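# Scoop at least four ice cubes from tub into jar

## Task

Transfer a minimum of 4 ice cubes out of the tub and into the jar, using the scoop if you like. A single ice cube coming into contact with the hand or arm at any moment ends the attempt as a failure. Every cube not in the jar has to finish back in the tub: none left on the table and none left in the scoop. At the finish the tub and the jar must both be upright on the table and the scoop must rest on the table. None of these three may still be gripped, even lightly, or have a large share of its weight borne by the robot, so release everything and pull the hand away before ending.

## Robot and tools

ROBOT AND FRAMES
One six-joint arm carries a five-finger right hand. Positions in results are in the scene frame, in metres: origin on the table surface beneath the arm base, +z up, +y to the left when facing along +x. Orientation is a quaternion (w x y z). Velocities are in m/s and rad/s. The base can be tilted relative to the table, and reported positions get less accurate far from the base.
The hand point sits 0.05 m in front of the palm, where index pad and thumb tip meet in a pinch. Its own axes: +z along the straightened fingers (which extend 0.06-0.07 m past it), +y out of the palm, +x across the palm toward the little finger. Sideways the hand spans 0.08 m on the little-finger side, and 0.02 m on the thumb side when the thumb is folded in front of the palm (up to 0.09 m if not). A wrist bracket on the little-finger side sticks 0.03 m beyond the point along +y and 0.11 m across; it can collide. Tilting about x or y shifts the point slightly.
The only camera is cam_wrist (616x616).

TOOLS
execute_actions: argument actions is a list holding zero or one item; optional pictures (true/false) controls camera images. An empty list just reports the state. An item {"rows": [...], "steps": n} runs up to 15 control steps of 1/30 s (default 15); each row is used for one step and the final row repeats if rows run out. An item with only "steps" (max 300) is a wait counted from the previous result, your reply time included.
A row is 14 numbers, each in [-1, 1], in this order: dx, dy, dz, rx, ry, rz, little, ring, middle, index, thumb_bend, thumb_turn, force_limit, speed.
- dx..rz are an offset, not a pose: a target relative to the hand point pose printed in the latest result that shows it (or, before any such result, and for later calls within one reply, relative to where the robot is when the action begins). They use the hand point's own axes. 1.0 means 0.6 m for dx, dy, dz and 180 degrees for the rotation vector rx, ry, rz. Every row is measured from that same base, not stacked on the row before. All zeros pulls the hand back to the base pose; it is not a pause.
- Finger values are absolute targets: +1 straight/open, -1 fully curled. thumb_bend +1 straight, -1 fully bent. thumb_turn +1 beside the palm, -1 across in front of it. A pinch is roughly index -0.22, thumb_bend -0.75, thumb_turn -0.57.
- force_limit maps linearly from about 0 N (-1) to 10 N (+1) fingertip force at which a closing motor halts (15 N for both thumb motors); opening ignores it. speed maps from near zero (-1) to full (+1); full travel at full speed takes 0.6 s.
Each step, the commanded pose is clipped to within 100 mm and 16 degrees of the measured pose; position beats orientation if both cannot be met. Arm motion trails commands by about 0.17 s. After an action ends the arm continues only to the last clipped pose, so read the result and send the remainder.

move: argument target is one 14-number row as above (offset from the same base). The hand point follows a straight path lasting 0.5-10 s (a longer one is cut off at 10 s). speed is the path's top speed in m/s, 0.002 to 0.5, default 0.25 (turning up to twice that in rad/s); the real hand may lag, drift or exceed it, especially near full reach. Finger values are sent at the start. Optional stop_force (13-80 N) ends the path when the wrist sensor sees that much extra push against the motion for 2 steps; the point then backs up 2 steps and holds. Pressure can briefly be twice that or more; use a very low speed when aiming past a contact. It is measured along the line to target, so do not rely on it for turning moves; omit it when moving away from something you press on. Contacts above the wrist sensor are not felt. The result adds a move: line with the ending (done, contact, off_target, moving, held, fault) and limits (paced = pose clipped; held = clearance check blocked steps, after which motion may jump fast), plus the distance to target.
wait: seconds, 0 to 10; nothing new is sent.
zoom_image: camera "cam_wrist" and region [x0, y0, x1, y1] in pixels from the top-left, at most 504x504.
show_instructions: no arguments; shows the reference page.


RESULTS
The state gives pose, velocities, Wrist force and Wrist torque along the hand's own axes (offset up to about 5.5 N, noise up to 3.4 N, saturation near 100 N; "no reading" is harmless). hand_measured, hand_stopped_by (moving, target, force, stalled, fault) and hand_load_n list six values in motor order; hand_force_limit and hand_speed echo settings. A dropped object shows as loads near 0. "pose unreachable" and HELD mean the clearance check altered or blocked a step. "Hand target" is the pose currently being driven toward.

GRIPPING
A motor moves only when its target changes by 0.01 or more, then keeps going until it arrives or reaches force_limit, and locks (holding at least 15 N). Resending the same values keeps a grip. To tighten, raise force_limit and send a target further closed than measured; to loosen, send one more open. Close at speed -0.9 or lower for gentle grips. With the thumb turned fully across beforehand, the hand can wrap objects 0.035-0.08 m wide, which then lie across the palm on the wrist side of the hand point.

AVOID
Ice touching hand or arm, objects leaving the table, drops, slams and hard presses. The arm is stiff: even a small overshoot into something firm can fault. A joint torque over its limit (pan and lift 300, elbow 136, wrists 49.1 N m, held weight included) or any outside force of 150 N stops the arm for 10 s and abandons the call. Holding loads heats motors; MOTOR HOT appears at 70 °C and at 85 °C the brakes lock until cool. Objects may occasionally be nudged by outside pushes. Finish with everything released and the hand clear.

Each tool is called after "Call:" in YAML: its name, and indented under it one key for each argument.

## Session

Call:
execute_actions:
  actions: []

Scene clock: 0.00 s of 6000.00 s.
end_effector_position=(+0.4557, -0.1977, +0.2430) hand_measured=(+1.000, +1.000, +1.000, +1.000, +1.000, +1.000) hand_load_n=(+0.0, +0.0, +0.0, +0.0, +0.0, +0.0) hand_stopped_by=(target, target, target, target, target, target) hand_force_limit=0.00 hand_speed=-0.80 end_effector_quat_wxyz=(+0.141, +0.693, +0.525, +0.474) end_effector_velocity=(+0.000, -0.001, -0.000) end_effector_angular_velocity=(-0.003, -0.001, -0.000)
Joint positions: [-1.391 -1.331  2.507  0.752  0.583 -1.355]
Joint velocities: [-0.     0.    -0.001 -0.002 -0.    -0.   ]
Wrist force (N, on the end effector, along its own x y z axes, offset not removed): no reading
Wrist torque (N m, same axes, about the end effector's origin, offset not removed): no reading
Hand target: +0.456, -0.198, +0.243; +0.141, +0.693, +0.525, +0.474

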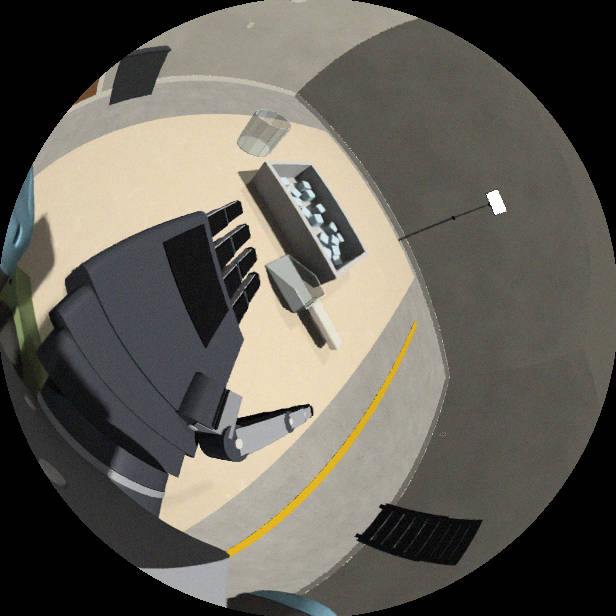

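Call:
move:
  target: [0.606,0.325,0.37,0.1,-0.337,0.373,1,1,1,1,1,1,0,0]
  speed: 0.3

Call:
zoom_image:
  camera: "cam_wrist"
  region: [220,100,500,380]

Scene clock: 9.97 s of 6000.00 s.
end_effector_position=(+0.7494, +0.1025, +0.4512) hand_measured=(+1.000, +1.000, +1.000, +1.000, +1.000, +1.000) hand_load_n=(+0.0, +0.0, +0.0, +0.0, +0.0, +0.0) hand_stopped_by=(target, target, target, target, target, target) hand_force_limit=0.00 hand_speed=0.00 end_effector_quat_wxyz=(+0.001, +1.000, +0.000, +0.002) end_effector_velocity=(+0.001, +0.001, +0.001) end_effector_angular_velocity=(+0.001, +0.007, -0.006)
Joint positions: [ 0.031 -1.001  1.08   1.494  1.572  1.556]
Joint velocities: [ 0.001  0.007 -0.011  0.011 -0.001  0.007]
Wrist force (N, on the end effector, along its own x y z axes, offset not removed): [-3.8 0.0 0.1]
Wrist torque (N m, same axes, about the end effector's origin, offset not removed): [0.08 0.33 -0.31]
Hand target: +0.750, +0.103, +0.451; +0.001, +1.000, +0.000, +0.001
Off the commanded pose: 0.002 m, 0 deg.
After step 90, 3.67 s passed at rest.
move: done

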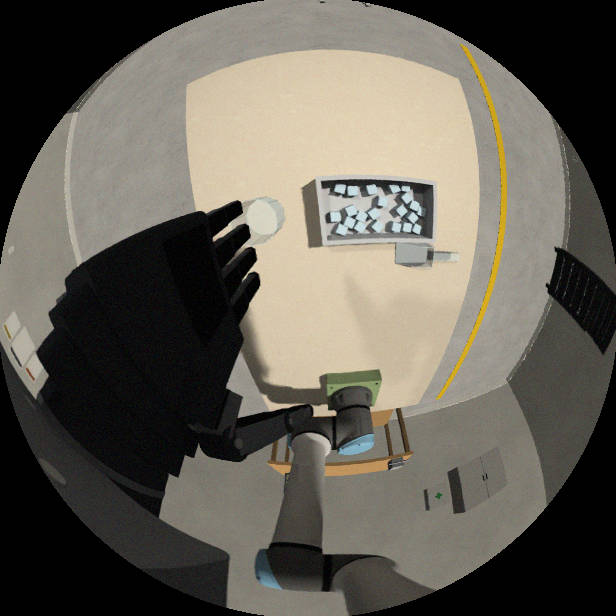

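Region (220, 100, 500, 380) of cam_wrist's 616x616 image, scaled by 1.800, with more detail than that image has.

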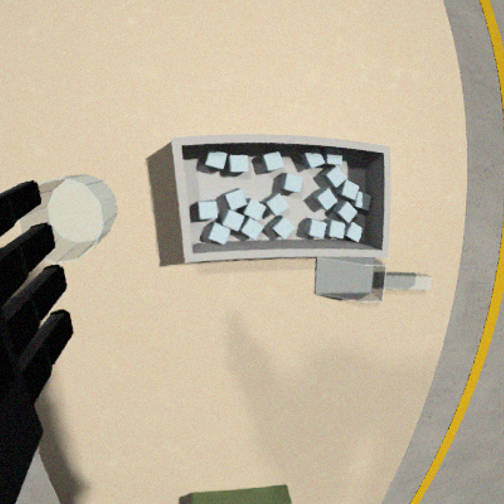

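Call:
move:
  target: [-0.183,0.67,0.4,0,0,0.5,1,1,1,1,1,-0.6,0,0]
  speed: 0.3

Scene clock: 18.23 s of 6000.00 s.
end_effector_position=(+0.6409, -0.2995, +0.2109) hand_measured=(+1.000, +1.000, +1.000, +1.000, +1.000, -0.600) hand_load_n=(+0.0, +0.0, +0.0, +0.0, +0.0, +0.0) hand_stopped_by=(target, target, target, target, target, target) hand_force_limit=0.00 hand_speed=0.00 end_effector_quat_wxyz=(-0.000, +0.708, -0.707, +0.001) end_effector_velocity=(+0.000, -0.002, -0.001) end_effector_angular_velocity=(-0.002, -0.002, -0.007)
Joint positions: [-0.62  -0.929  1.4    1.101  1.574  2.475]
Joint velocities: [-0.003  0.001 -0.001 -0.003  0.     0.004]
Wrist force (N, on the end effector, along its own x y z axes, offset not removed): [-1.2 -1.8 0.1]
Wrist torque (N m, same axes, about the end effector's origin, offset not removed): [-0.19 -0.05 -0.24]
Hand target: +0.641, -0.300, +0.211; -0.000, +0.707, -0.707, +0.001
Off the commanded pose: 0.001 m, 0 deg.
After step 90, 2.07 s passed at rest.
move: done

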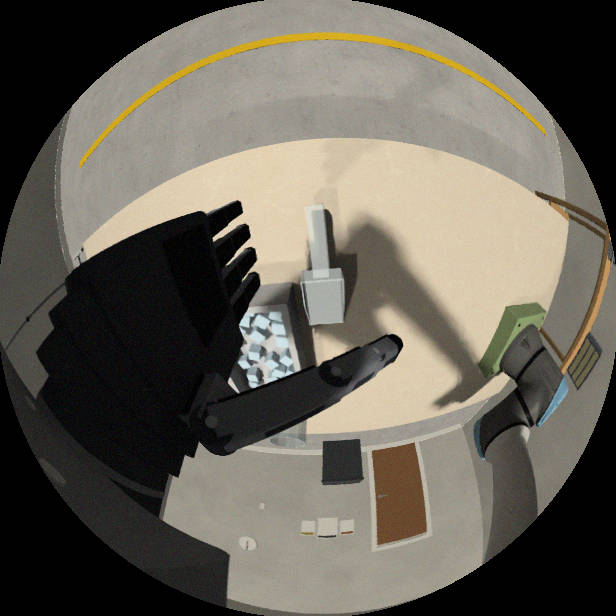

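Call:
move:
  target: [0,0.048,0.185,0.278,0,0,0.55,0.55,0.55,0.55,0.3,-1,0.8,0]

Call:
move:
  target: [0,0.077,0.0646,0,0,0,0.55,0.55,0.55,0.55,0.3,-1,0.8,0]
  speed: 0.05

Scene clock: 25.73 s of 6000.00 s.
end_effector_position=(+0.6124, -0.2998, +0.0998) hand_measured=(+0.550, +0.550, +0.550, +0.550, +0.300, -1.000) hand_load_n=(+0.0, +0.0, +0.0, +0.0, +0.0, +0.0) hand_stopped_by=(target, target, target, target, target, target) hand_force_limit=0.80 hand_speed=0.00 end_effector_quat_wxyz=(-0.299, +0.641, -0.640, +0.299) end_effector_velocity=(+0.001, -0.001, -0.001) end_effector_angular_velocity=(-0.002, -0.013, -0.001)
Joint positions: [-0.91  -1.163  1.996  0.139  0.898  2.4  ]
Joint velocities: [-0.004 -0.001  0.006 -0.017 -0.01   0.004]
Wrist force (N, on the end effector, along its own x y z axes, offset not removed): [-2.7 -0.9 1.4]
Wrist torque (N m, same axes, about the end effector's origin, offset not removed): [-0.15 0.16 -0.27]
Hand target: +0.612, -0.300, +0.100; -0.299, +0.641, -0.640, +0.300
Off the commanded pose: 0.000 m, 0 deg.
After step 90, 2.23 s passed at rest.
move: done

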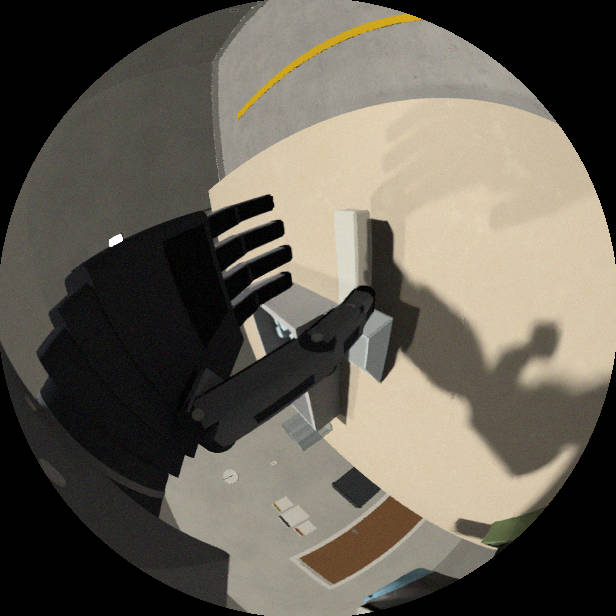

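Scene clock: 27.33 s of 6000.00 s.
end_effector_position=(+0.6125, -0.2999, +0.0396) hand_measured=(+0.550, +0.550, +0.550, +0.550, +0.300, -1.000) hand_load_n=(+0.0, +0.0, +0.0, +0.0, +0.0, +0.0) hand_stopped_by=(target, target, target, target, target, target) hand_force_limit=0.80 hand_speed=0.00 end_effector_quat_wxyz=(-0.299, +0.641, -0.640, +0.299) end_effector_velocity=(+0.000, -0.000, -0.001) end_effector_angular_velocity=(-0.001, -0.000, +0.000)
Joint positions: [-0.91  -1.079  2.017  0.034  0.898  2.4  ]
Joint velocities: [ 0.     0.002  0.    -0.003  0.    -0.   ]
Wrist force (N, on the end effector, along its own x y z axes, offset not removed): [-3.2 0.4 0.2]
Wrist torque (N m, same axes, about the end effector's origin, offset not removed): [0.20 0.25 -0.31]
Hand target: +0.612, -0.300, +0.039; -0.299, +0.641, -0.640, +0.299
Off the commanded pose: 0.000 m, 0 deg.
move: done

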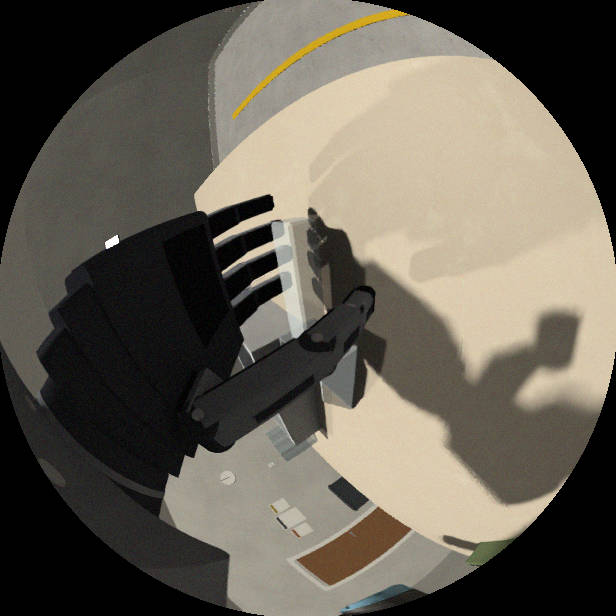

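Shift +X 0.02, close, lift.

Call:
move:
  target: [0,-0.0214,0.0255,0,0,0,0.55,0.55,0.55,0.55,0.3,-1,0.8,0]
  speed: 0.04

Call:
move:
  target: [0,0,0,0,0,0,-0.3,-0.45,-0.45,-0.45,-0.55,-1,0.7,-0.75]

Call:
move:
  target: [0,-0.25,-0.21,0,0,0,-0.3,-0.45,-0.45,-0.45,-0.55,-1,0.7,-0.75]
  speed: 0.15

Scene clock: 36.50 s of 6000.00 s.
end_effector_position=(+0.6323, -0.2998, +0.0397) hand_measured=(+0.550, +0.550, +0.550, +0.550, +0.300, -1.000) hand_load_n=(+0.0, +0.0, +0.0, +0.0, +0.0, +0.0) hand_stopped_by=(target, target, target, target, target, target) hand_force_limit=0.80 hand_speed=0.00 end_effector_quat_wxyz=(-0.299, +0.641, -0.640, +0.299) end_effector_velocity=(+0.002, -0.000, +0.001) end_effector_angular_velocity=(-0.002, -0.001, +0.000)
Joint positions: [-0.88  -1.065  1.986  0.032  0.915  2.431]
Joint velocities: [ 0.003  0.    -0.004 -0.     0.002  0.003]
Wrist force (N, on the end effector, along its own x y z axes, offset not removed): [-1.7 1.2 1.3]
Wrist torque (N m, same axes, about the end effector's origin, offset not removed): [0.25 -0.07 -0.22]
Hand target: +0.632, -0.300, +0.040; -0.299, +0.641, -0.640, +0.299
Off the commanded pose: 0.000 m, 0 deg.
After step 90, 5.30 s passed at rest.
move: done

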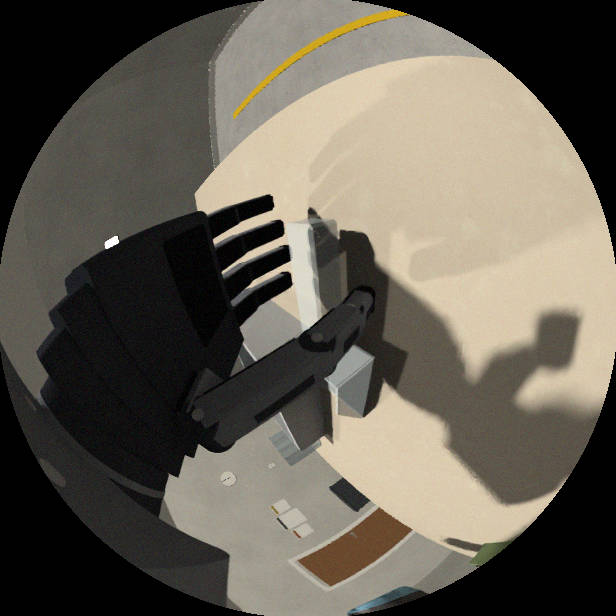

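Scene clock: 38.80 s of 6000.00 s.
end_effector_position=(+0.6323, -0.2998, +0.0397) hand_measured=(-0.300, -0.084, -0.016, -0.042, -0.054, -1.000) hand_load_n=(+0.0, +10.0, +3.0, +9.0, +15.5, +0.5) hand_stopped_by=(target, force, force, force, force, target) hand_force_limit=0.70 hand_speed=-0.75 end_effector_quat_wxyz=(-0.299, +0.641, -0.640, +0.299) end_effector_velocity=(-0.001, +0.001, -0.000) end_effector_angular_velocity=(+0.002, +0.002, +0.001)
Joint positions: [-0.88  -1.065  1.986  0.032  0.915  2.431]
Joint velocities: [ 0.001  0.     0.001  0.002  0.    -0.   ]
Wrist force (N, on the end effector, along its own x y z axes, offset not removed): [-1.3 0.4 0.2]
Wrist torque (N m, same axes, about the end effector's origin, offset not removed): [0.17 -0.13 -0.14]
Hand target: +0.632, -0.300, +0.040; -0.299, +0.641, -0.640, +0.299
Off the commanded pose: 0.000 m, 0 deg.
move: done

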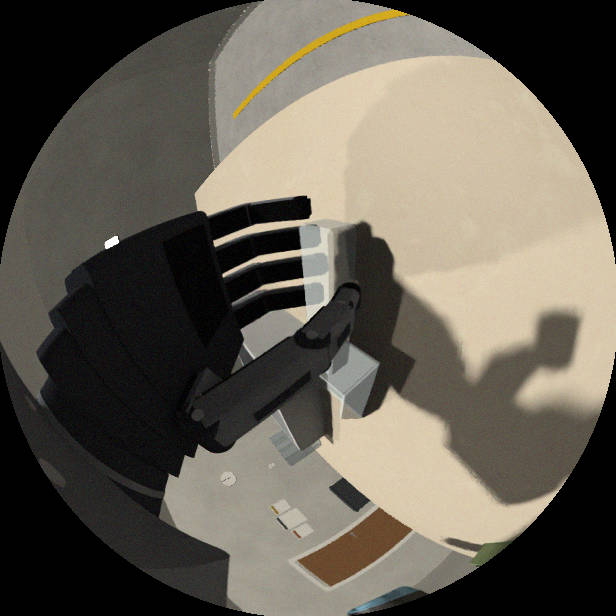

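Scene clock: 40.60 s of 6000.00 s.
end_effector_position=(+0.6318, -0.2996, +0.2354) hand_measured=(-0.300, -0.084, -0.016, -0.042, -0.054, -1.000) hand_load_n=(+0.0, +8.0, +3.0, +10.0, +16.5, +1.5) hand_stopped_by=(target, force, force, force, force, target) hand_force_limit=0.70 hand_speed=-0.75 end_effector_quat_wxyz=(-0.299, +0.641, -0.640, +0.299) end_effector_velocity=(-0.000, +0.000, +0.003) end_effector_angular_velocity=(+0.001, +0.000, -0.000)
Joint positions: [-0.879 -1.298  1.878  0.372  0.916  2.432]
Joint velocities: [-0.    -0.002 -0.002  0.005 -0.    -0.   ]
Wrist force (N, on the end effector, along its own x y z axes, offset not removed): [-2.4 0.7 1.8]
Wrist torque (N m, same axes, about the end effector's origin, offset not removed): [0.09 0.08 -0.30]
Hand target: +0.632, -0.300, +0.236; -0.299, +0.641, -0.640, +0.299
Off the commanded pose: 0.000 m, 0 deg.
move: done

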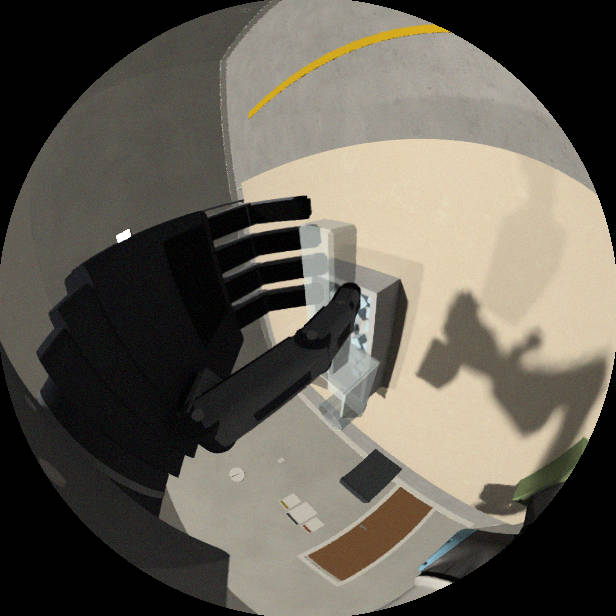

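Call:
move:
  target: [-0.1,-0.132,0.157,0,0.125,-0.149,-0.3,-0.45,-0.5,-0.45,-0.55,-1,0.4,-0.9]
  speed: 0.2

Call:
move:
  target: [-0.055,0.06,0.05,0,0,0,-0.3,-0.45,-0.5,-0.45,-0.55,-1,0.4,-0.9]
  speed: 0.08

Call:
zoom_image:
  camera: "cam_wrist"
  region: [230,290,480,540]

Scene clock: 50.13 s of 6000.00 s.
end_effector_position=(+0.7546, -0.2393, +0.2360) hand_measured=(-0.300, -0.084, -0.030, -0.042, -0.054, -1.000) hand_load_n=(+0.0, +6.0, +8.5, +8.0, +18.0, +2.0) hand_stopped_by=(target, force, force, force, force, target) hand_force_limit=0.40 hand_speed=-0.90 end_effector_quat_wxyz=(-0.093, +0.701, -0.521, +0.478) end_effector_velocity=(+0.003, +0.001, +0.000) end_effector_angular_velocity=(-0.013, -0.000, -0.000)
Joint positions: [-0.479 -1.306  1.867 -0.003  1.506  2.36 ]
Joint velocities: [ 0.008  0.002 -0.001 -0.008  0.013 -0.006]
Wrist force (N, on the end effector, along its own x y z axes, offset not removed): [-4.7 0.9 1.0]
Wrist torque (N m, same axes, about the end effector's origin, offset not removed): [0.16 0.48 -0.33]
Hand target: +0.755, -0.239, +0.236; -0.093, +0.701, -0.521, +0.479
Off the commanded pose: 0.001 m, 0 deg.
After step 90, 4.53 s passed at rest.
move: done

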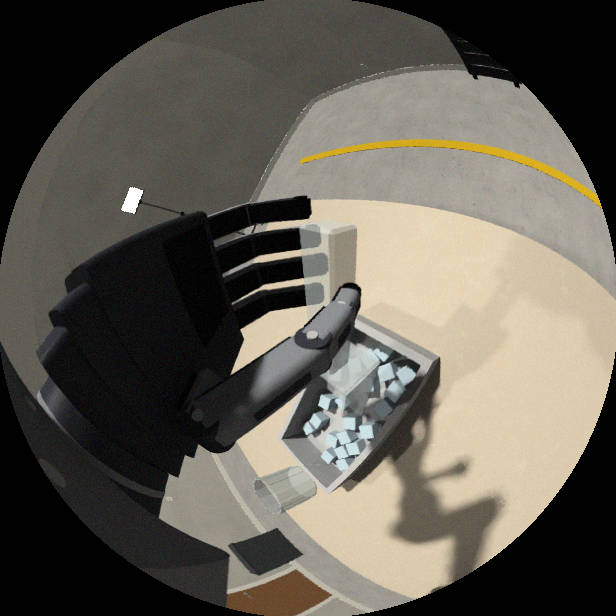

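Scene clock: 51.30 s of 6000.00 s.
end_effector_position=(+0.7545, -0.2391, +0.1789) hand_measured=(-0.300, -0.084, -0.030, -0.042, -0.054, -1.000) hand_load_n=(+0.0, +6.0, +8.5, +8.0, +18.0, +2.0) hand_stopped_by=(target, force, force, force, force, target) hand_force_limit=0.40 hand_speed=-0.90 end_effector_quat_wxyz=(-0.093, +0.701, -0.521, +0.478) end_effector_velocity=(+0.000, -0.000, -0.002) end_effector_angular_velocity=(-0.001, -0.000, +0.001)
Joint positions: [-0.479 -1.25   1.912 -0.104  1.506  2.36 ]
Joint velocities: [ 0.     0.002  0.001 -0.004 -0.    -0.001]
Wrist force (N, on the end effector, along its own x y z axes, offset not removed): [-2.3 2.7 0.6]
Wrist torque (N m, same axes, about the end effector's origin, offset not removed): [0.46 0.15 -0.19]
Hand target: +0.755, -0.239, +0.179; -0.093, +0.701, -0.521, +0.478
Off the commanded pose: 0.000 m, 0 deg.
move: done

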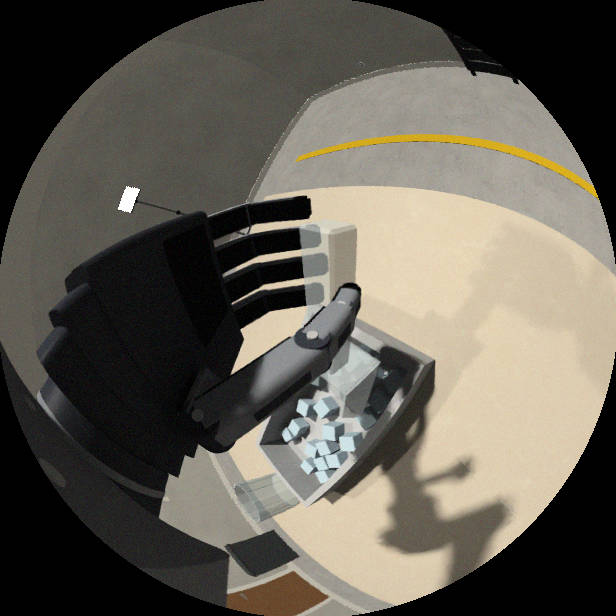

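Region (230, 290, 480, 540) of cam_wrist's 616x616 image, scaled by 2.016, with more detail than that image has.

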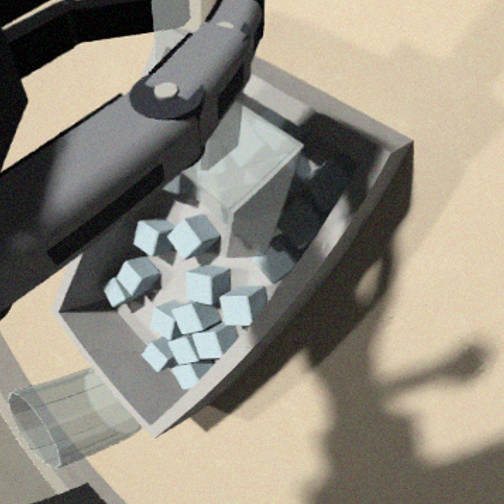

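Slide along scoop axis 0.065.

Call:
move:
  target: [-0.108,0,0,0,0,0,-0.3,-0.45,-0.5,-0.45,-0.55,-1,0.4,-0.9]
  speed: 0.04

Call:
zoom_image:
  camera: "cam_wrist"
  region: [230,290,480,540]

Scene clock: 56.97 s of 6000.00 s.
end_effector_position=(+0.7545, -0.1862, +0.1419) hand_measured=(-0.300, -0.084, -0.028, -0.042, -0.054, -1.000) hand_load_n=(+0.0, +7.5, +8.5, +7.0, +17.0, +0.0) hand_stopped_by=(target, force, force, force, force, target) hand_force_limit=0.40 hand_speed=-0.90 end_effector_quat_wxyz=(-0.093, +0.701, -0.521, +0.478) end_effector_velocity=(+0.000, +0.002, -0.002) end_effector_angular_velocity=(-0.000, -0.001, +0.000)
Joint positions: [-0.398 -1.223  1.957 -0.177  1.575  2.403]
Joint velocities: [ 0.003  0.002  0.001 -0.004  0.002  0.002]
Wrist force (N, on the end effector, along its own x y z axes, offset not removed): [-0.3 -0.1 -1.3]
Wrist torque (N m, same axes, about the end effector's origin, offset not removed): [0.22 0.01 -0.13]
Hand target: +0.755, -0.186, +0.142; -0.093, +0.701, -0.521, +0.478
Off the commanded pose: 0.000 m, 0 deg.
After step 90, 0.70 s passed at rest.
move: done

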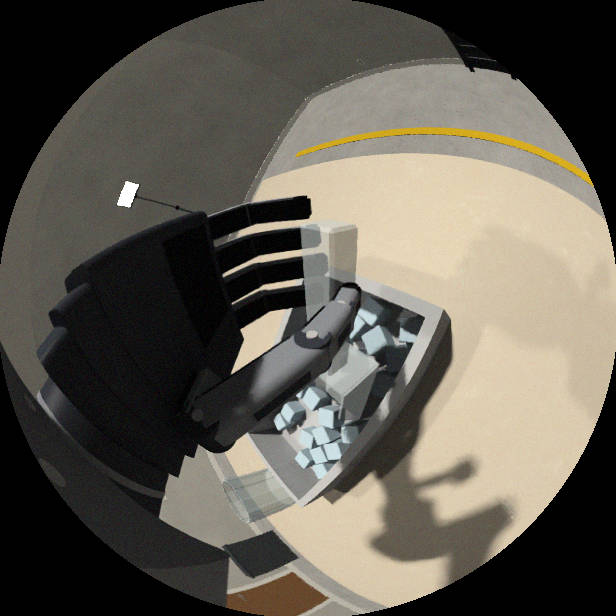

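Region (230, 290, 480, 540) of cam_wrist's 616x616 image, scaled by 2.016, with more detail than that image has.

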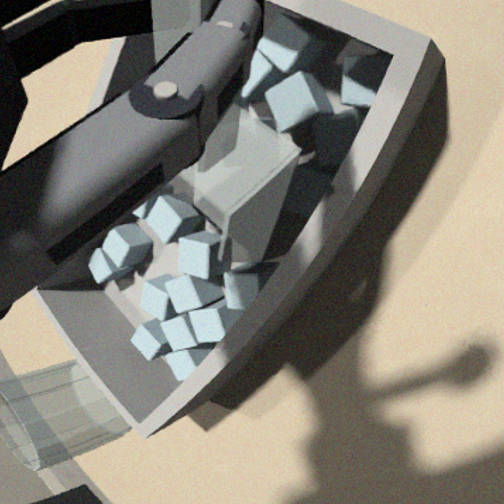

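Call:
move:
  target: [-0.035,0.049,0.02,0,-0.0536,0.064,-0.3,-0.45,-0.5,-0.45,-0.55,-1,0.4,-0.9]
  speed: 0.05

Call:
zoom_image:
  camera: "cam_wrist"
  region: [230,270,480,520]

Scene clock: 68.17 s of 6000.00 s.
end_effector_position=(+0.7450, -0.1864, +0.1051) hand_measured=(-0.300, -0.084, -0.028, -0.042, -0.054, -1.000) hand_load_n=(+0.0, +6.0, +8.5, +8.0, +17.0, +0.5) hand_stopped_by=(target, force, force, force, force, target) hand_force_limit=0.40 hand_speed=-0.90 end_effector_quat_wxyz=(-0.184, +0.683, -0.579, +0.406) end_effector_velocity=(-0.002, +0.001, -0.003) end_effector_angular_velocity=(+0.015, +0.003, -0.001)
Joint positions: [-0.49  -1.178  1.948 -0.103  1.369  2.54 ]
Joint velocities: [-0.005  0.003  0.001  0.004 -0.01   0.007]
Wrist force (N, on the end effector, along its own x y z axes, offset not removed): [-2.8 -0.3 1.1]
Wrist torque (N m, same axes, about the end effector's origin, offset not removed): [0.13 0.18 -0.23]
Hand target: +0.745, -0.186, +0.105; -0.184, +0.683, -0.579, +0.406
Off the commanded pose: 0.000 m, 0 deg.
After step 90, 5.30 s passed at rest.
move: done

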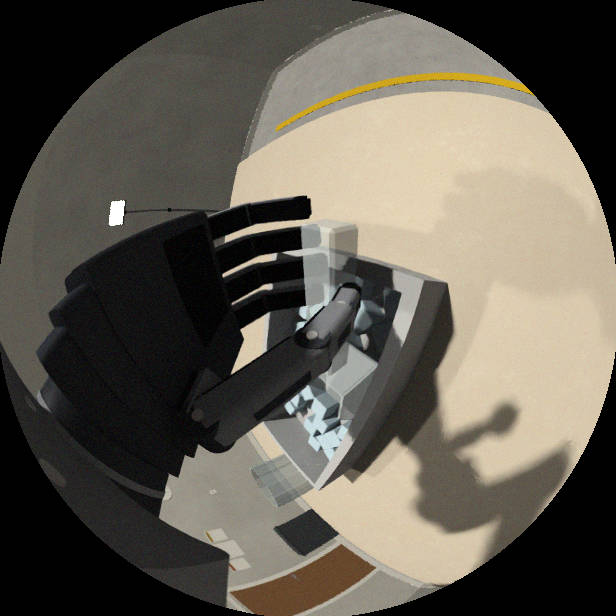

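Region (230, 270, 480, 520) of cam_wrist's 616x616 image, scaled by 2.016, with more detail than that image has.

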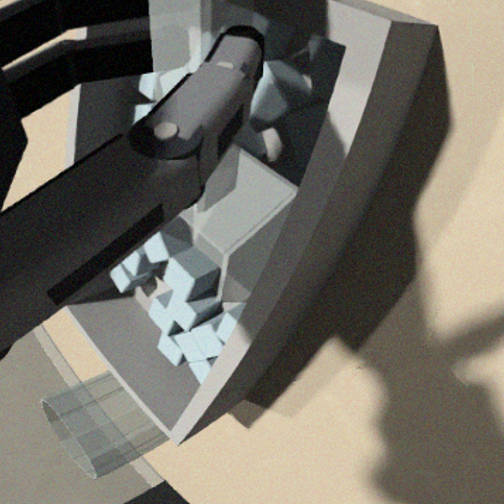

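Call:
execute_actions:
  actions: []

Scene clock: 90.90 s of 6000.00 s.
end_effector_position=(+0.7449, -0.1864, +0.1050) hand_measured=(-0.300, -0.084, -0.028, -0.042, -0.054, -1.000) hand_load_n=(+0.0, +6.0, +8.5, +8.0, +17.0, +0.5) hand_stopped_by=(target, force, force, force, force, target) hand_force_limit=0.40 hand_speed=-0.90 end_effector_quat_wxyz=(-0.184, +0.683, -0.579, +0.406) end_effector_velocity=(-0.001, +0.000, -0.001) end_effector_angular_velocity=(+0.001, +0.002, +0.000)
Joint positions: [-0.49  -1.178  1.948 -0.103  1.368  2.54 ]
Joint velocities: [-0.     0.001  0.     0.001 -0.    -0.001]
Wrist force (N, on the end effector, along its own x y z axes, offset not removed): [-3.1 0.0 0.6]
Wrist torque (N m, same axes, about the end effector's origin, offset not removed): [0.12 0.25 -0.29]
Hand target: +0.745, -0.186, +0.105; -0.184, +0.683, -0.579, +0.406
Off the commanded pose: 0.000 m, 0 deg.
Steps of this call (steps 1 to 90: nothing new was sent; then 19.73 s passed at rest). Readings (end_effector_position | what the end effector reports):
1: (+0.7449, -0.1864, +0.1051) | hand_measured=(-0.300, -0.084, -0.028, -0.042, -0.054, -1.000) hand_load_n=(+0.0, +6.0, +8.5, +8.0, +17.0, +0.5) hand_stopped_by=(target, force, force, force, force, target) hand_force_limit=0.40 hand_speed=-0.90
2: (+0.7449, -0.1864, +0.1051) | hand_measured=(-0.300, -0.084, -0.028, -0.042, -0.054, -1.000) hand_load_n=(+0.0, +6.0, +8.5, +8.0, +17.0, +0.5) hand_stopped_by=(target, force, force, force, force, target) hand_force_limit=0.40 hand_speed=-0.90
4: (+0.7449, -0.1864, +0.1050) | hand_measured=(-0.300, -0.084, -0.028, -0.042, -0.054, -1.000) hand_load_n=(+0.0, +6.0, +8.5, +8.0, +17.0, +0.5) hand_stopped_by=(target, force, force, force, force, target) hand_force_limit=0.40 hand_speed=-0.90
8: (+0.7449, -0.1864, +0.1050) | hand_measured=(-0.300, -0.084, -0.028, -0.042, -0.054, -1.000) hand_load_n=(+0.0, +6.0, +8.5, +8.0, +17.0, +0.5) hand_stopped_by=(target, force, force, force, force, target) hand_force_limit=0.40 hand_speed=-0.90
90: the state above

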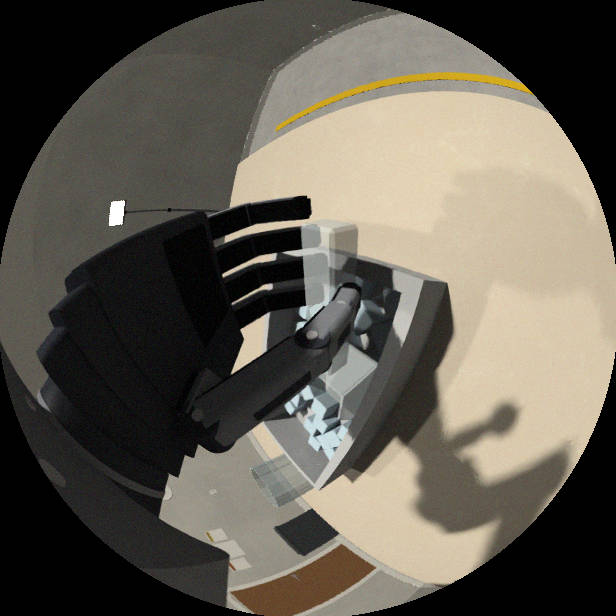

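Call:
move:
  target: [-0.003,0.006,0.005,0,0,0,-0.3,-0.45,-0.5,-0.45,-0.55,-1,0.4,-0.9]
  speed: 0.02

Call:
zoom_image:
  camera: "cam_wrist"
  region: [230,210,470,510]

Scene clock: 95.80 s of 6000.00 s.
end_effector_position=(+0.7449, -0.1863, +0.1001) hand_measured=(-0.300, -0.084, -0.028, -0.042, -0.054, -1.000) hand_load_n=(+0.0, +6.5, +8.0, +7.5, +16.5, +0.0) hand_stopped_by=(target, force, force, force, force, target) hand_force_limit=0.40 hand_speed=-0.90 end_effector_quat_wxyz=(-0.184, +0.683, -0.579, +0.406) end_effector_velocity=(-0.000, +0.001, -0.002) end_effector_angular_velocity=(+0.001, +0.002, +0.000)
Joint positions: [-0.49  -1.172  1.951 -0.111  1.368  2.54 ]
Joint velocities: [ 0.001  0.003  0.001 -0.002  0.     0.001]
Wrist force (N, on the end effector, along its own x y z axes, offset not removed): [-2.3 1.8 -1.1]
Wrist torque (N m, same axes, about the end effector's origin, offset not removed): [0.46 0.22 -0.11]
Hand target: +0.745, -0.186, +0.100; -0.184, +0.683, -0.579, +0.406
Off the commanded pose: 0.000 m, 0 deg.
After step 90, 1.20 s passed at rest.
move: done

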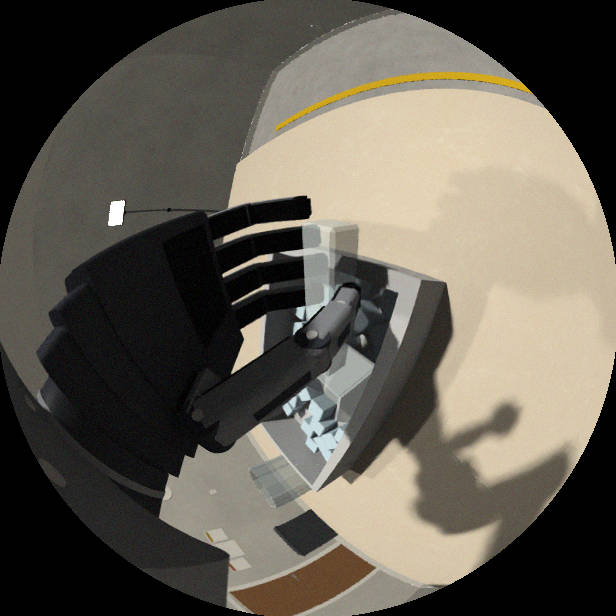

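Region (230, 210, 470, 510) of cam_wrist's 616x616 image, scaled by 1.680, with more detail than that image has; it fills the left 403 columns of this view, and the rest is white.

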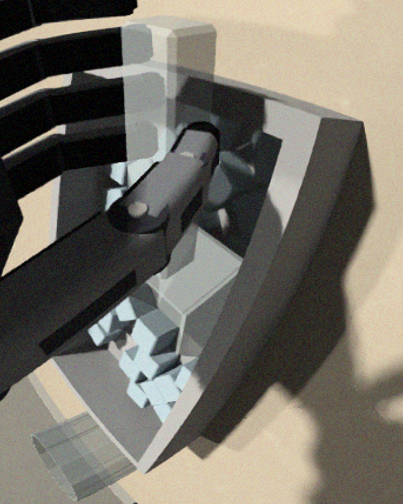

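Call:
move:
  target: [-0.08,-0.018,-0.0153,0,0,0,-0.3,-0.45,-0.5,-0.45,-0.55,-1,0.4,-0.9]
  speed: 0.06

Call:
zoom_image:
  camera: "cam_wrist"
  region: [230,280,470,530]

Scene clock: 101.73 s of 6000.00 s.
end_effector_position=(+0.7447, -0.1365, +0.0971) hand_measured=(-0.300, -0.084, -0.028, -0.042, -0.054, -1.000) hand_load_n=(+0.0, +7.5, +7.5, +6.5, +16.0, -1.0) hand_stopped_by=(target, force, force, force, force, target) hand_force_limit=0.40 hand_speed=-0.90 end_effector_quat_wxyz=(-0.184, +0.683, -0.579, +0.406) end_effector_velocity=(+0.000, +0.002, -0.000) end_effector_angular_velocity=(+0.000, +0.001, -0.000)
Joint positions: [-0.413 -1.183  1.974 -0.132  1.429  2.589]
Joint velocities: [ 0.003  0.001 -0.001  0.001  0.003  0.002]
Wrist force (N, on the end effector, along its own x y z axes, offset not removed): [-1.1 0.6 1.1]
Wrist torque (N m, same axes, about the end effector's origin, offset not removed): [0.17 -0.10 -0.05]
Hand target: +0.745, -0.136, +0.097; -0.184, +0.683, -0.579, +0.406
Off the commanded pose: 0.000 m, 0 deg.
After step 90, 1.70 s passed at rest.
move: done

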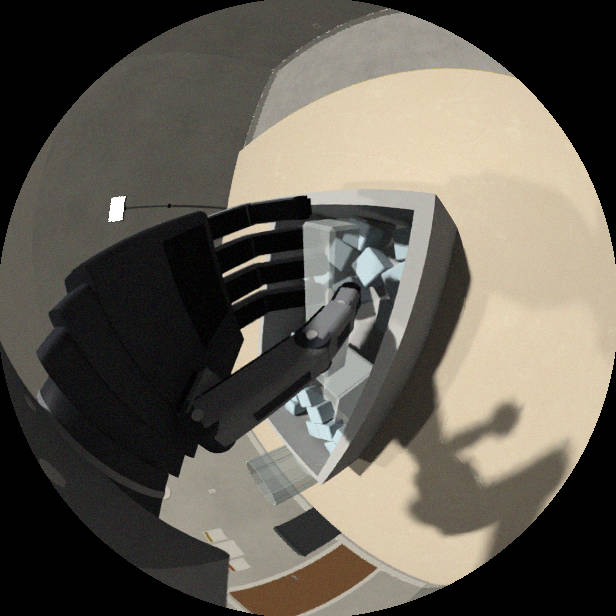

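Region (230, 280, 470, 530) of cam_wrist's 616x616 image, scaled by 2.016, with more detail than that image has; it fills the left 484 columns of this view, and the rest is white.

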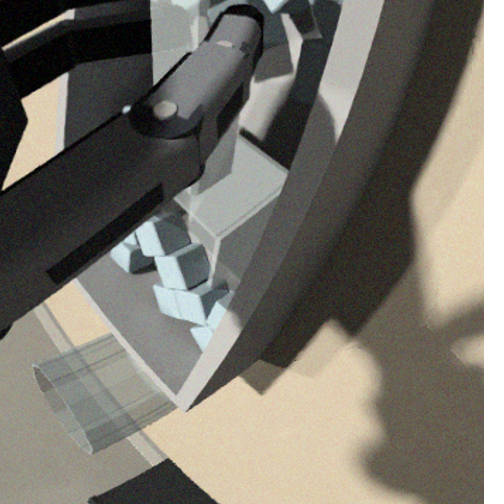

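Call:
move:
  target: [-0.047,-0.013,-0.011,0,0,0,-0.3,-0.45,-0.5,-0.45,-0.55,-1,0.4,-0.9]
  speed: 0.06

Call:
zoom_image:
  camera: "cam_wrist"
  region: [230,310,450,530]

Scene clock: 107.60 s of 6000.00 s.
end_effector_position=(+0.7446, -0.1067, +0.0971) hand_measured=(-0.300, -0.084, -0.028, -0.042, -0.054, -1.000) hand_load_n=(+0.0, +7.0, +7.5, +7.0, +16.0, -0.5) hand_stopped_by=(target, force, force, force, force, target) hand_force_limit=0.40 hand_speed=-0.90 end_effector_quat_wxyz=(-0.184, +0.683, -0.579, +0.406) end_effector_velocity=(-0.000, +0.002, -0.001) end_effector_angular_velocity=(+0.000, +0.001, -0.000)
Joint positions: [-0.364 -1.189  1.983 -0.139  1.467  2.618]
Joint velocities: [ 0.003  0.001  0.    -0.     0.003  0.002]
Wrist force (N, on the end effector, along its own x y z axes, offset not removed): [-1.6 1.0 0.3]
Wrist torque (N m, same axes, about the end effector's origin, offset not removed): [0.31 0.05 -0.16]
Hand target: +0.745, -0.107, +0.097; -0.184, +0.683, -0.579, +0.406
Off the commanded pose: 0.000 m, 0 deg.
After step 90, 1.97 s passed at rest.
move: done

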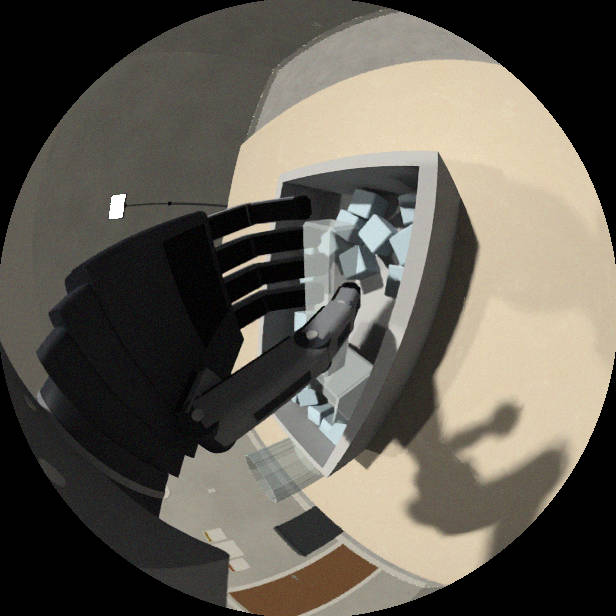

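Region (230, 310, 450, 530) of cam_wrist's 616x616 image, scaled by 2.291, with more detail than that image has.

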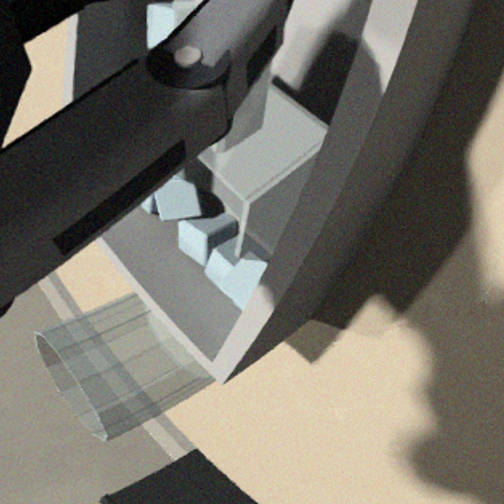

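Call:
move:
  target: [-0.024,-0.006,-0.005,0,0,0,-0.3,-0.45,-0.5,-0.45,-0.55,-1,0.4,-0.9]
  speed: 0.05

Call:
move:
  target: [0.013,0.015,0.013,0,-0.0857,0.102,-0.3,-0.45,-0.5,-0.45,-0.55,-1,0.4,-0.9]
  speed: 0.06

Call:
zoom_image:
  camera: "cam_wrist"
  region: [230,280,470,520]

Scene clock: 115.50 s of 6000.00 s.
end_effector_position=(+0.7446, -0.0918, +0.0966) hand_measured=(-0.300, -0.084, -0.028, -0.042, -0.054, -1.000) hand_load_n=(+0.0, +7.5, +7.5, +6.5, +16.0, -0.5) hand_stopped_by=(target, force, force, force, force, target) hand_force_limit=0.40 hand_speed=-0.90 end_effector_quat_wxyz=(-0.184, +0.683, -0.579, +0.406) end_effector_velocity=(+0.001, +0.001, +0.001) end_effector_angular_velocity=(-0.001, -0.002, -0.000)
Joint positions: [-0.34  -1.19   1.986 -0.142  1.486  2.634]
Joint velocities: [ 0.003 -0.001 -0.001 -0.001  0.003  0.002]
Wrist force (N, on the end effector, along its own x y z axes, offset not removed): [0.0 -0.9 0.3]
Wrist torque (N m, same axes, about the end effector's origin, offset not removed): [-0.02 -0.08 -0.10]
Hand target: +0.745, -0.092, +0.097; -0.184, +0.683, -0.579, +0.406
Off the commanded pose: 0.000 m, 0 deg.
After step 90, 4.10 s passed at rest.
move: done

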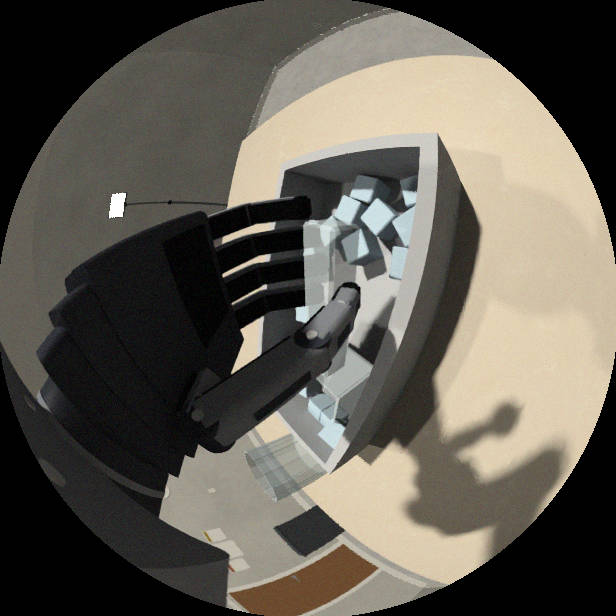

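Scene clock: 119.30 s of 6000.00 s.
end_effector_position=(+0.7449, -0.1032, +0.0880) hand_measured=(-0.300, -0.084, -0.028, -0.042, -0.054, -1.000) hand_load_n=(+0.0, +5.0, +6.5, +7.5, +16.0, +2.0) hand_stopped_by=(target, force, force, force, force, target) hand_force_limit=0.40 hand_speed=-0.90 end_effector_quat_wxyz=(-0.322, +0.630, -0.650, +0.277) end_effector_velocity=(-0.001, +0.000, -0.001) end_effector_angular_velocity=(+0.012, +0.003, +0.001)
Joint positions: [-0.502 -1.127  1.934 -0.01   1.12   2.812]
Joint velocities: [-0.004  0.003 -0.001  0.005 -0.01   0.003]
Wrist force (N, on the end effector, along its own x y z axes, offset not removed): [-3.7 0.6 0.9]
Wrist torque (N m, same axes, about the end effector's origin, offset not removed): [0.05 0.40 -0.42]
Hand target: +0.745, -0.103, +0.088; -0.322, +0.630, -0.650, +0.277
Off the commanded pose: 0.000 m, 0 deg.
move: done

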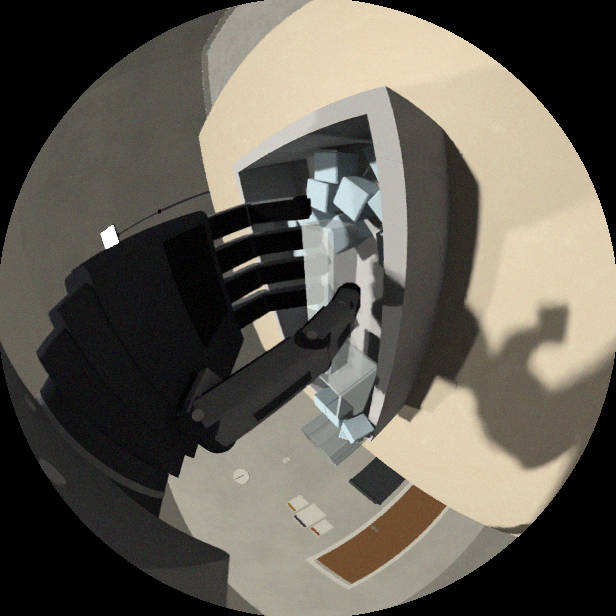

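Region (230, 280, 470, 520) of cam_wrist's 616x616 image, scaled by 2.100, with more detail than that image has.

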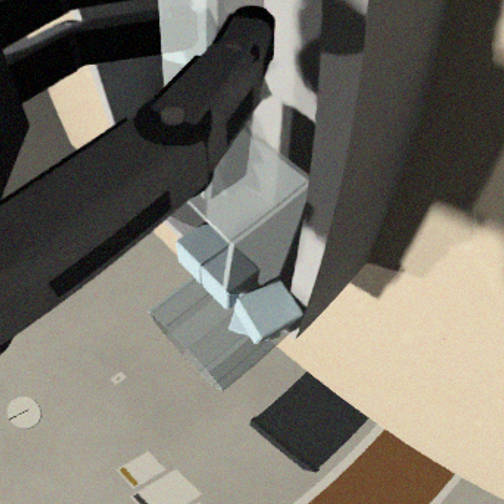

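Call:
move:
  target: [0.05,-0.027,0.02,0,0,0,-0.3,-0.45,-0.5,-0.45,-0.55,-1,0.4,-0.9]
  speed: 0.025

Call:
zoom_image:
  camera: "cam_wrist"
  region: [260,320,440,500]

Scene clock: 126.77 s of 6000.00 s.
end_effector_position=(+0.7644, -0.1332, +0.0906) hand_measured=(-0.300, -0.084, -0.028, -0.042, -0.054, -1.000) hand_load_n=(+0.0, +5.5, +6.5, +7.5, +16.0, +1.5) hand_stopped_by=(target, force, force, force, force, target) hand_force_limit=0.40 hand_speed=-0.90 end_effector_quat_wxyz=(-0.322, +0.630, -0.650, +0.277) end_effector_velocity=(+0.002, -0.002, -0.000) end_effector_angular_velocity=(-0.001, -0.000, +0.000)
Joint positions: [-0.528 -1.094  1.875  0.026  1.102  2.791]
Joint velocities: [-0.002  0.003 -0.004  0.002 -0.001 -0.002]
Wrist force (N, on the end effector, along its own x y z axes, offset not removed): [-1.0 1.5 0.3]
Wrist torque (N m, same axes, about the end effector's origin, offset not removed): [0.24 0.05 -0.23]
Hand target: +0.765, -0.133, +0.091; -0.322, +0.630, -0.650, +0.277
Off the commanded pose: 0.000 m, 0 deg.
After step 90, 2.73 s passed at rest.
move: done

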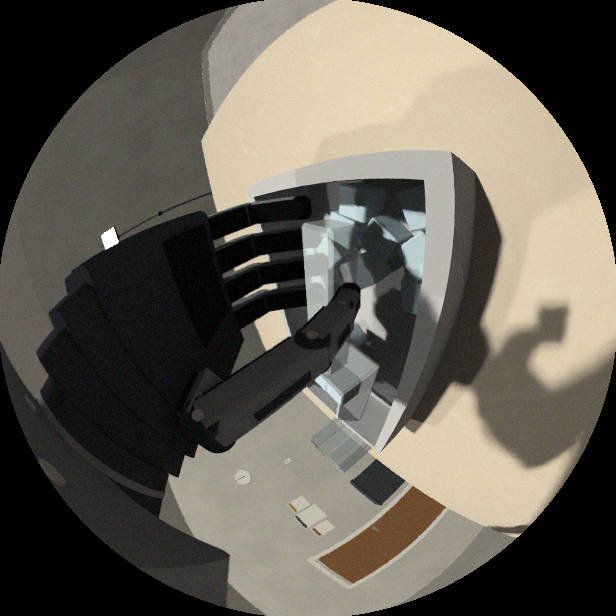

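Region (260, 320, 440, 500) of cam_wrist's 616x616 image, scaled by 2.800, with more detail than that image has.

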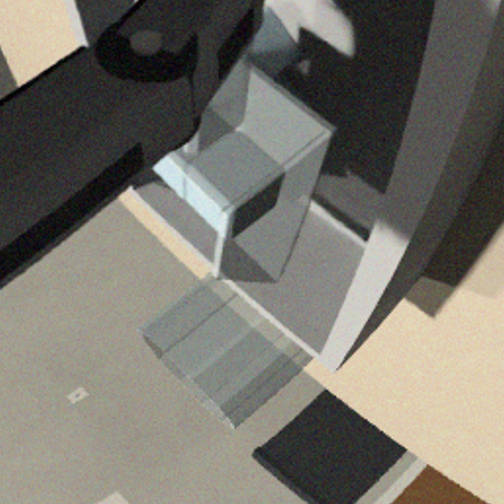

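Call:
move:
  target: [-0.02,-0.22,-0.185,0,-0.018,0.021,-0.3,-0.45,-0.5,-0.45,-0.55,-1,0.4,-0.9]
  speed: 0.07

Call:
move:
  target: [-0.5,-0.05,0.16,0,0,0,-0.3,-0.45,-0.5,-0.45,-0.55,-1,0.4,-0.9]
  speed: 0.1

Scene clock: 136.80 s of 6000.00 s.
end_effector_position=(+0.7638, -0.1332, +0.2633) hand_measured=(-0.300, -0.084, -0.028, -0.042, -0.054, -1.000) hand_load_n=(+0.0, +5.5, +6.5, +7.5, +16.0, +1.5) hand_stopped_by=(target, force, force, force, force, target) hand_force_limit=0.40 hand_speed=-0.90 end_effector_quat_wxyz=(-0.349, +0.616, -0.661, +0.248) end_effector_velocity=(+0.001, -0.001, +0.003) end_effector_angular_velocity=(-0.001, -0.002, +0.001)
Joint positions: [-0.553 -1.248  1.748  0.338  1.031  2.826]
Joint velocities: [-0.    -0.001 -0.004  0.003 -0.001 -0.001]
Wrist force (N, on the end effector, along its own x y z axes, offset not removed): [-1.7 0.6 0.7]
Wrist torque (N m, same axes, about the end effector's origin, offset not removed): [0.06 0.16 -0.34]
Hand target: +0.764, -0.133, +0.264; -0.349, +0.616, -0.661, +0.248
Off the commanded pose: 0.000 m, 0 deg.
After step 90, 4.17 s passed at rest.
move: done

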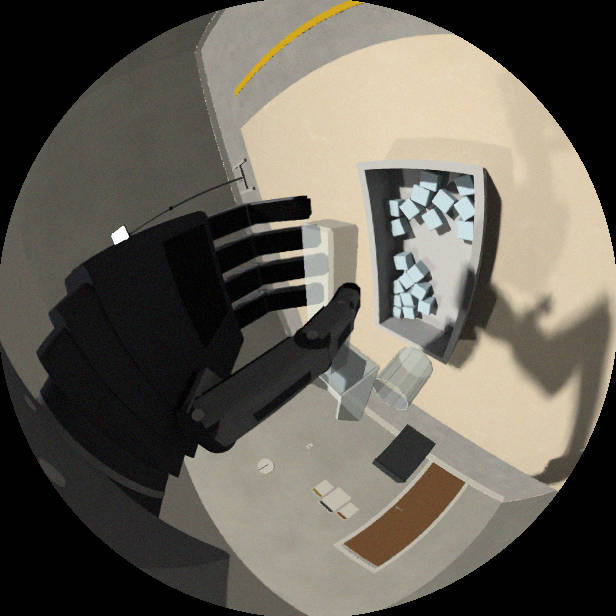

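Scene clock: 140.43 s of 6000.00 s.
end_effector_position=(+0.8555, +0.1694, +0.2722) hand_measured=(-0.300, -0.084, -0.028, -0.042, -0.054, -1.000) hand_load_n=(+0.0, +5.5, +6.5, +7.5, +16.0, +1.5) hand_stopped_by=(target, force, force, force, force, target) hand_force_limit=0.40 hand_speed=-0.90 end_effector_quat_wxyz=(-0.349, +0.616, -0.661, +0.248) end_effector_velocity=(+0.000, +0.002, -0.001) end_effector_angular_velocity=(-0.001, +0.003, +0.001)
Joint positions: [-0.056 -1.176  1.607  0.273  1.391  3.195]
Joint velocities: [ 0.004  0.002 -0.002  0.002  0.003  0.001]
Wrist force (N, on the end effector, along its own x y z axes, offset not removed): [-2.1 0.6 1.6]
Wrist torque (N m, same axes, about the end effector's origin, offset not removed): [0.04 0.10 -0.22]
Hand target: +0.856, +0.170, +0.272; -0.349, +0.616, -0.661, +0.248
Off the commanded pose: 0.001 m, 0 deg.
move: done

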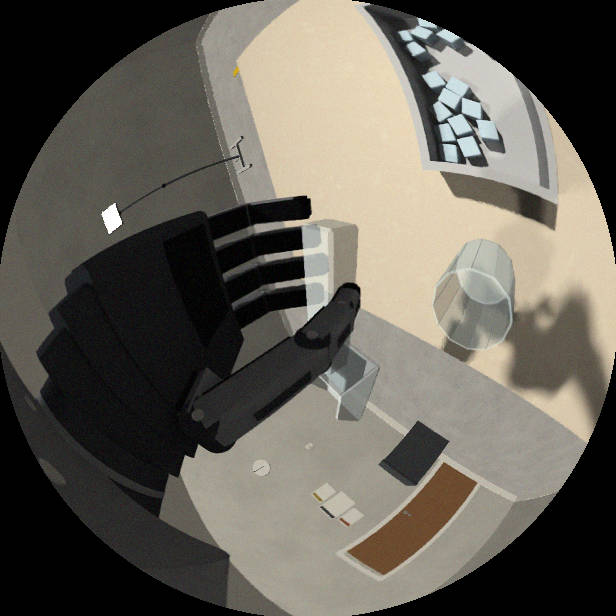

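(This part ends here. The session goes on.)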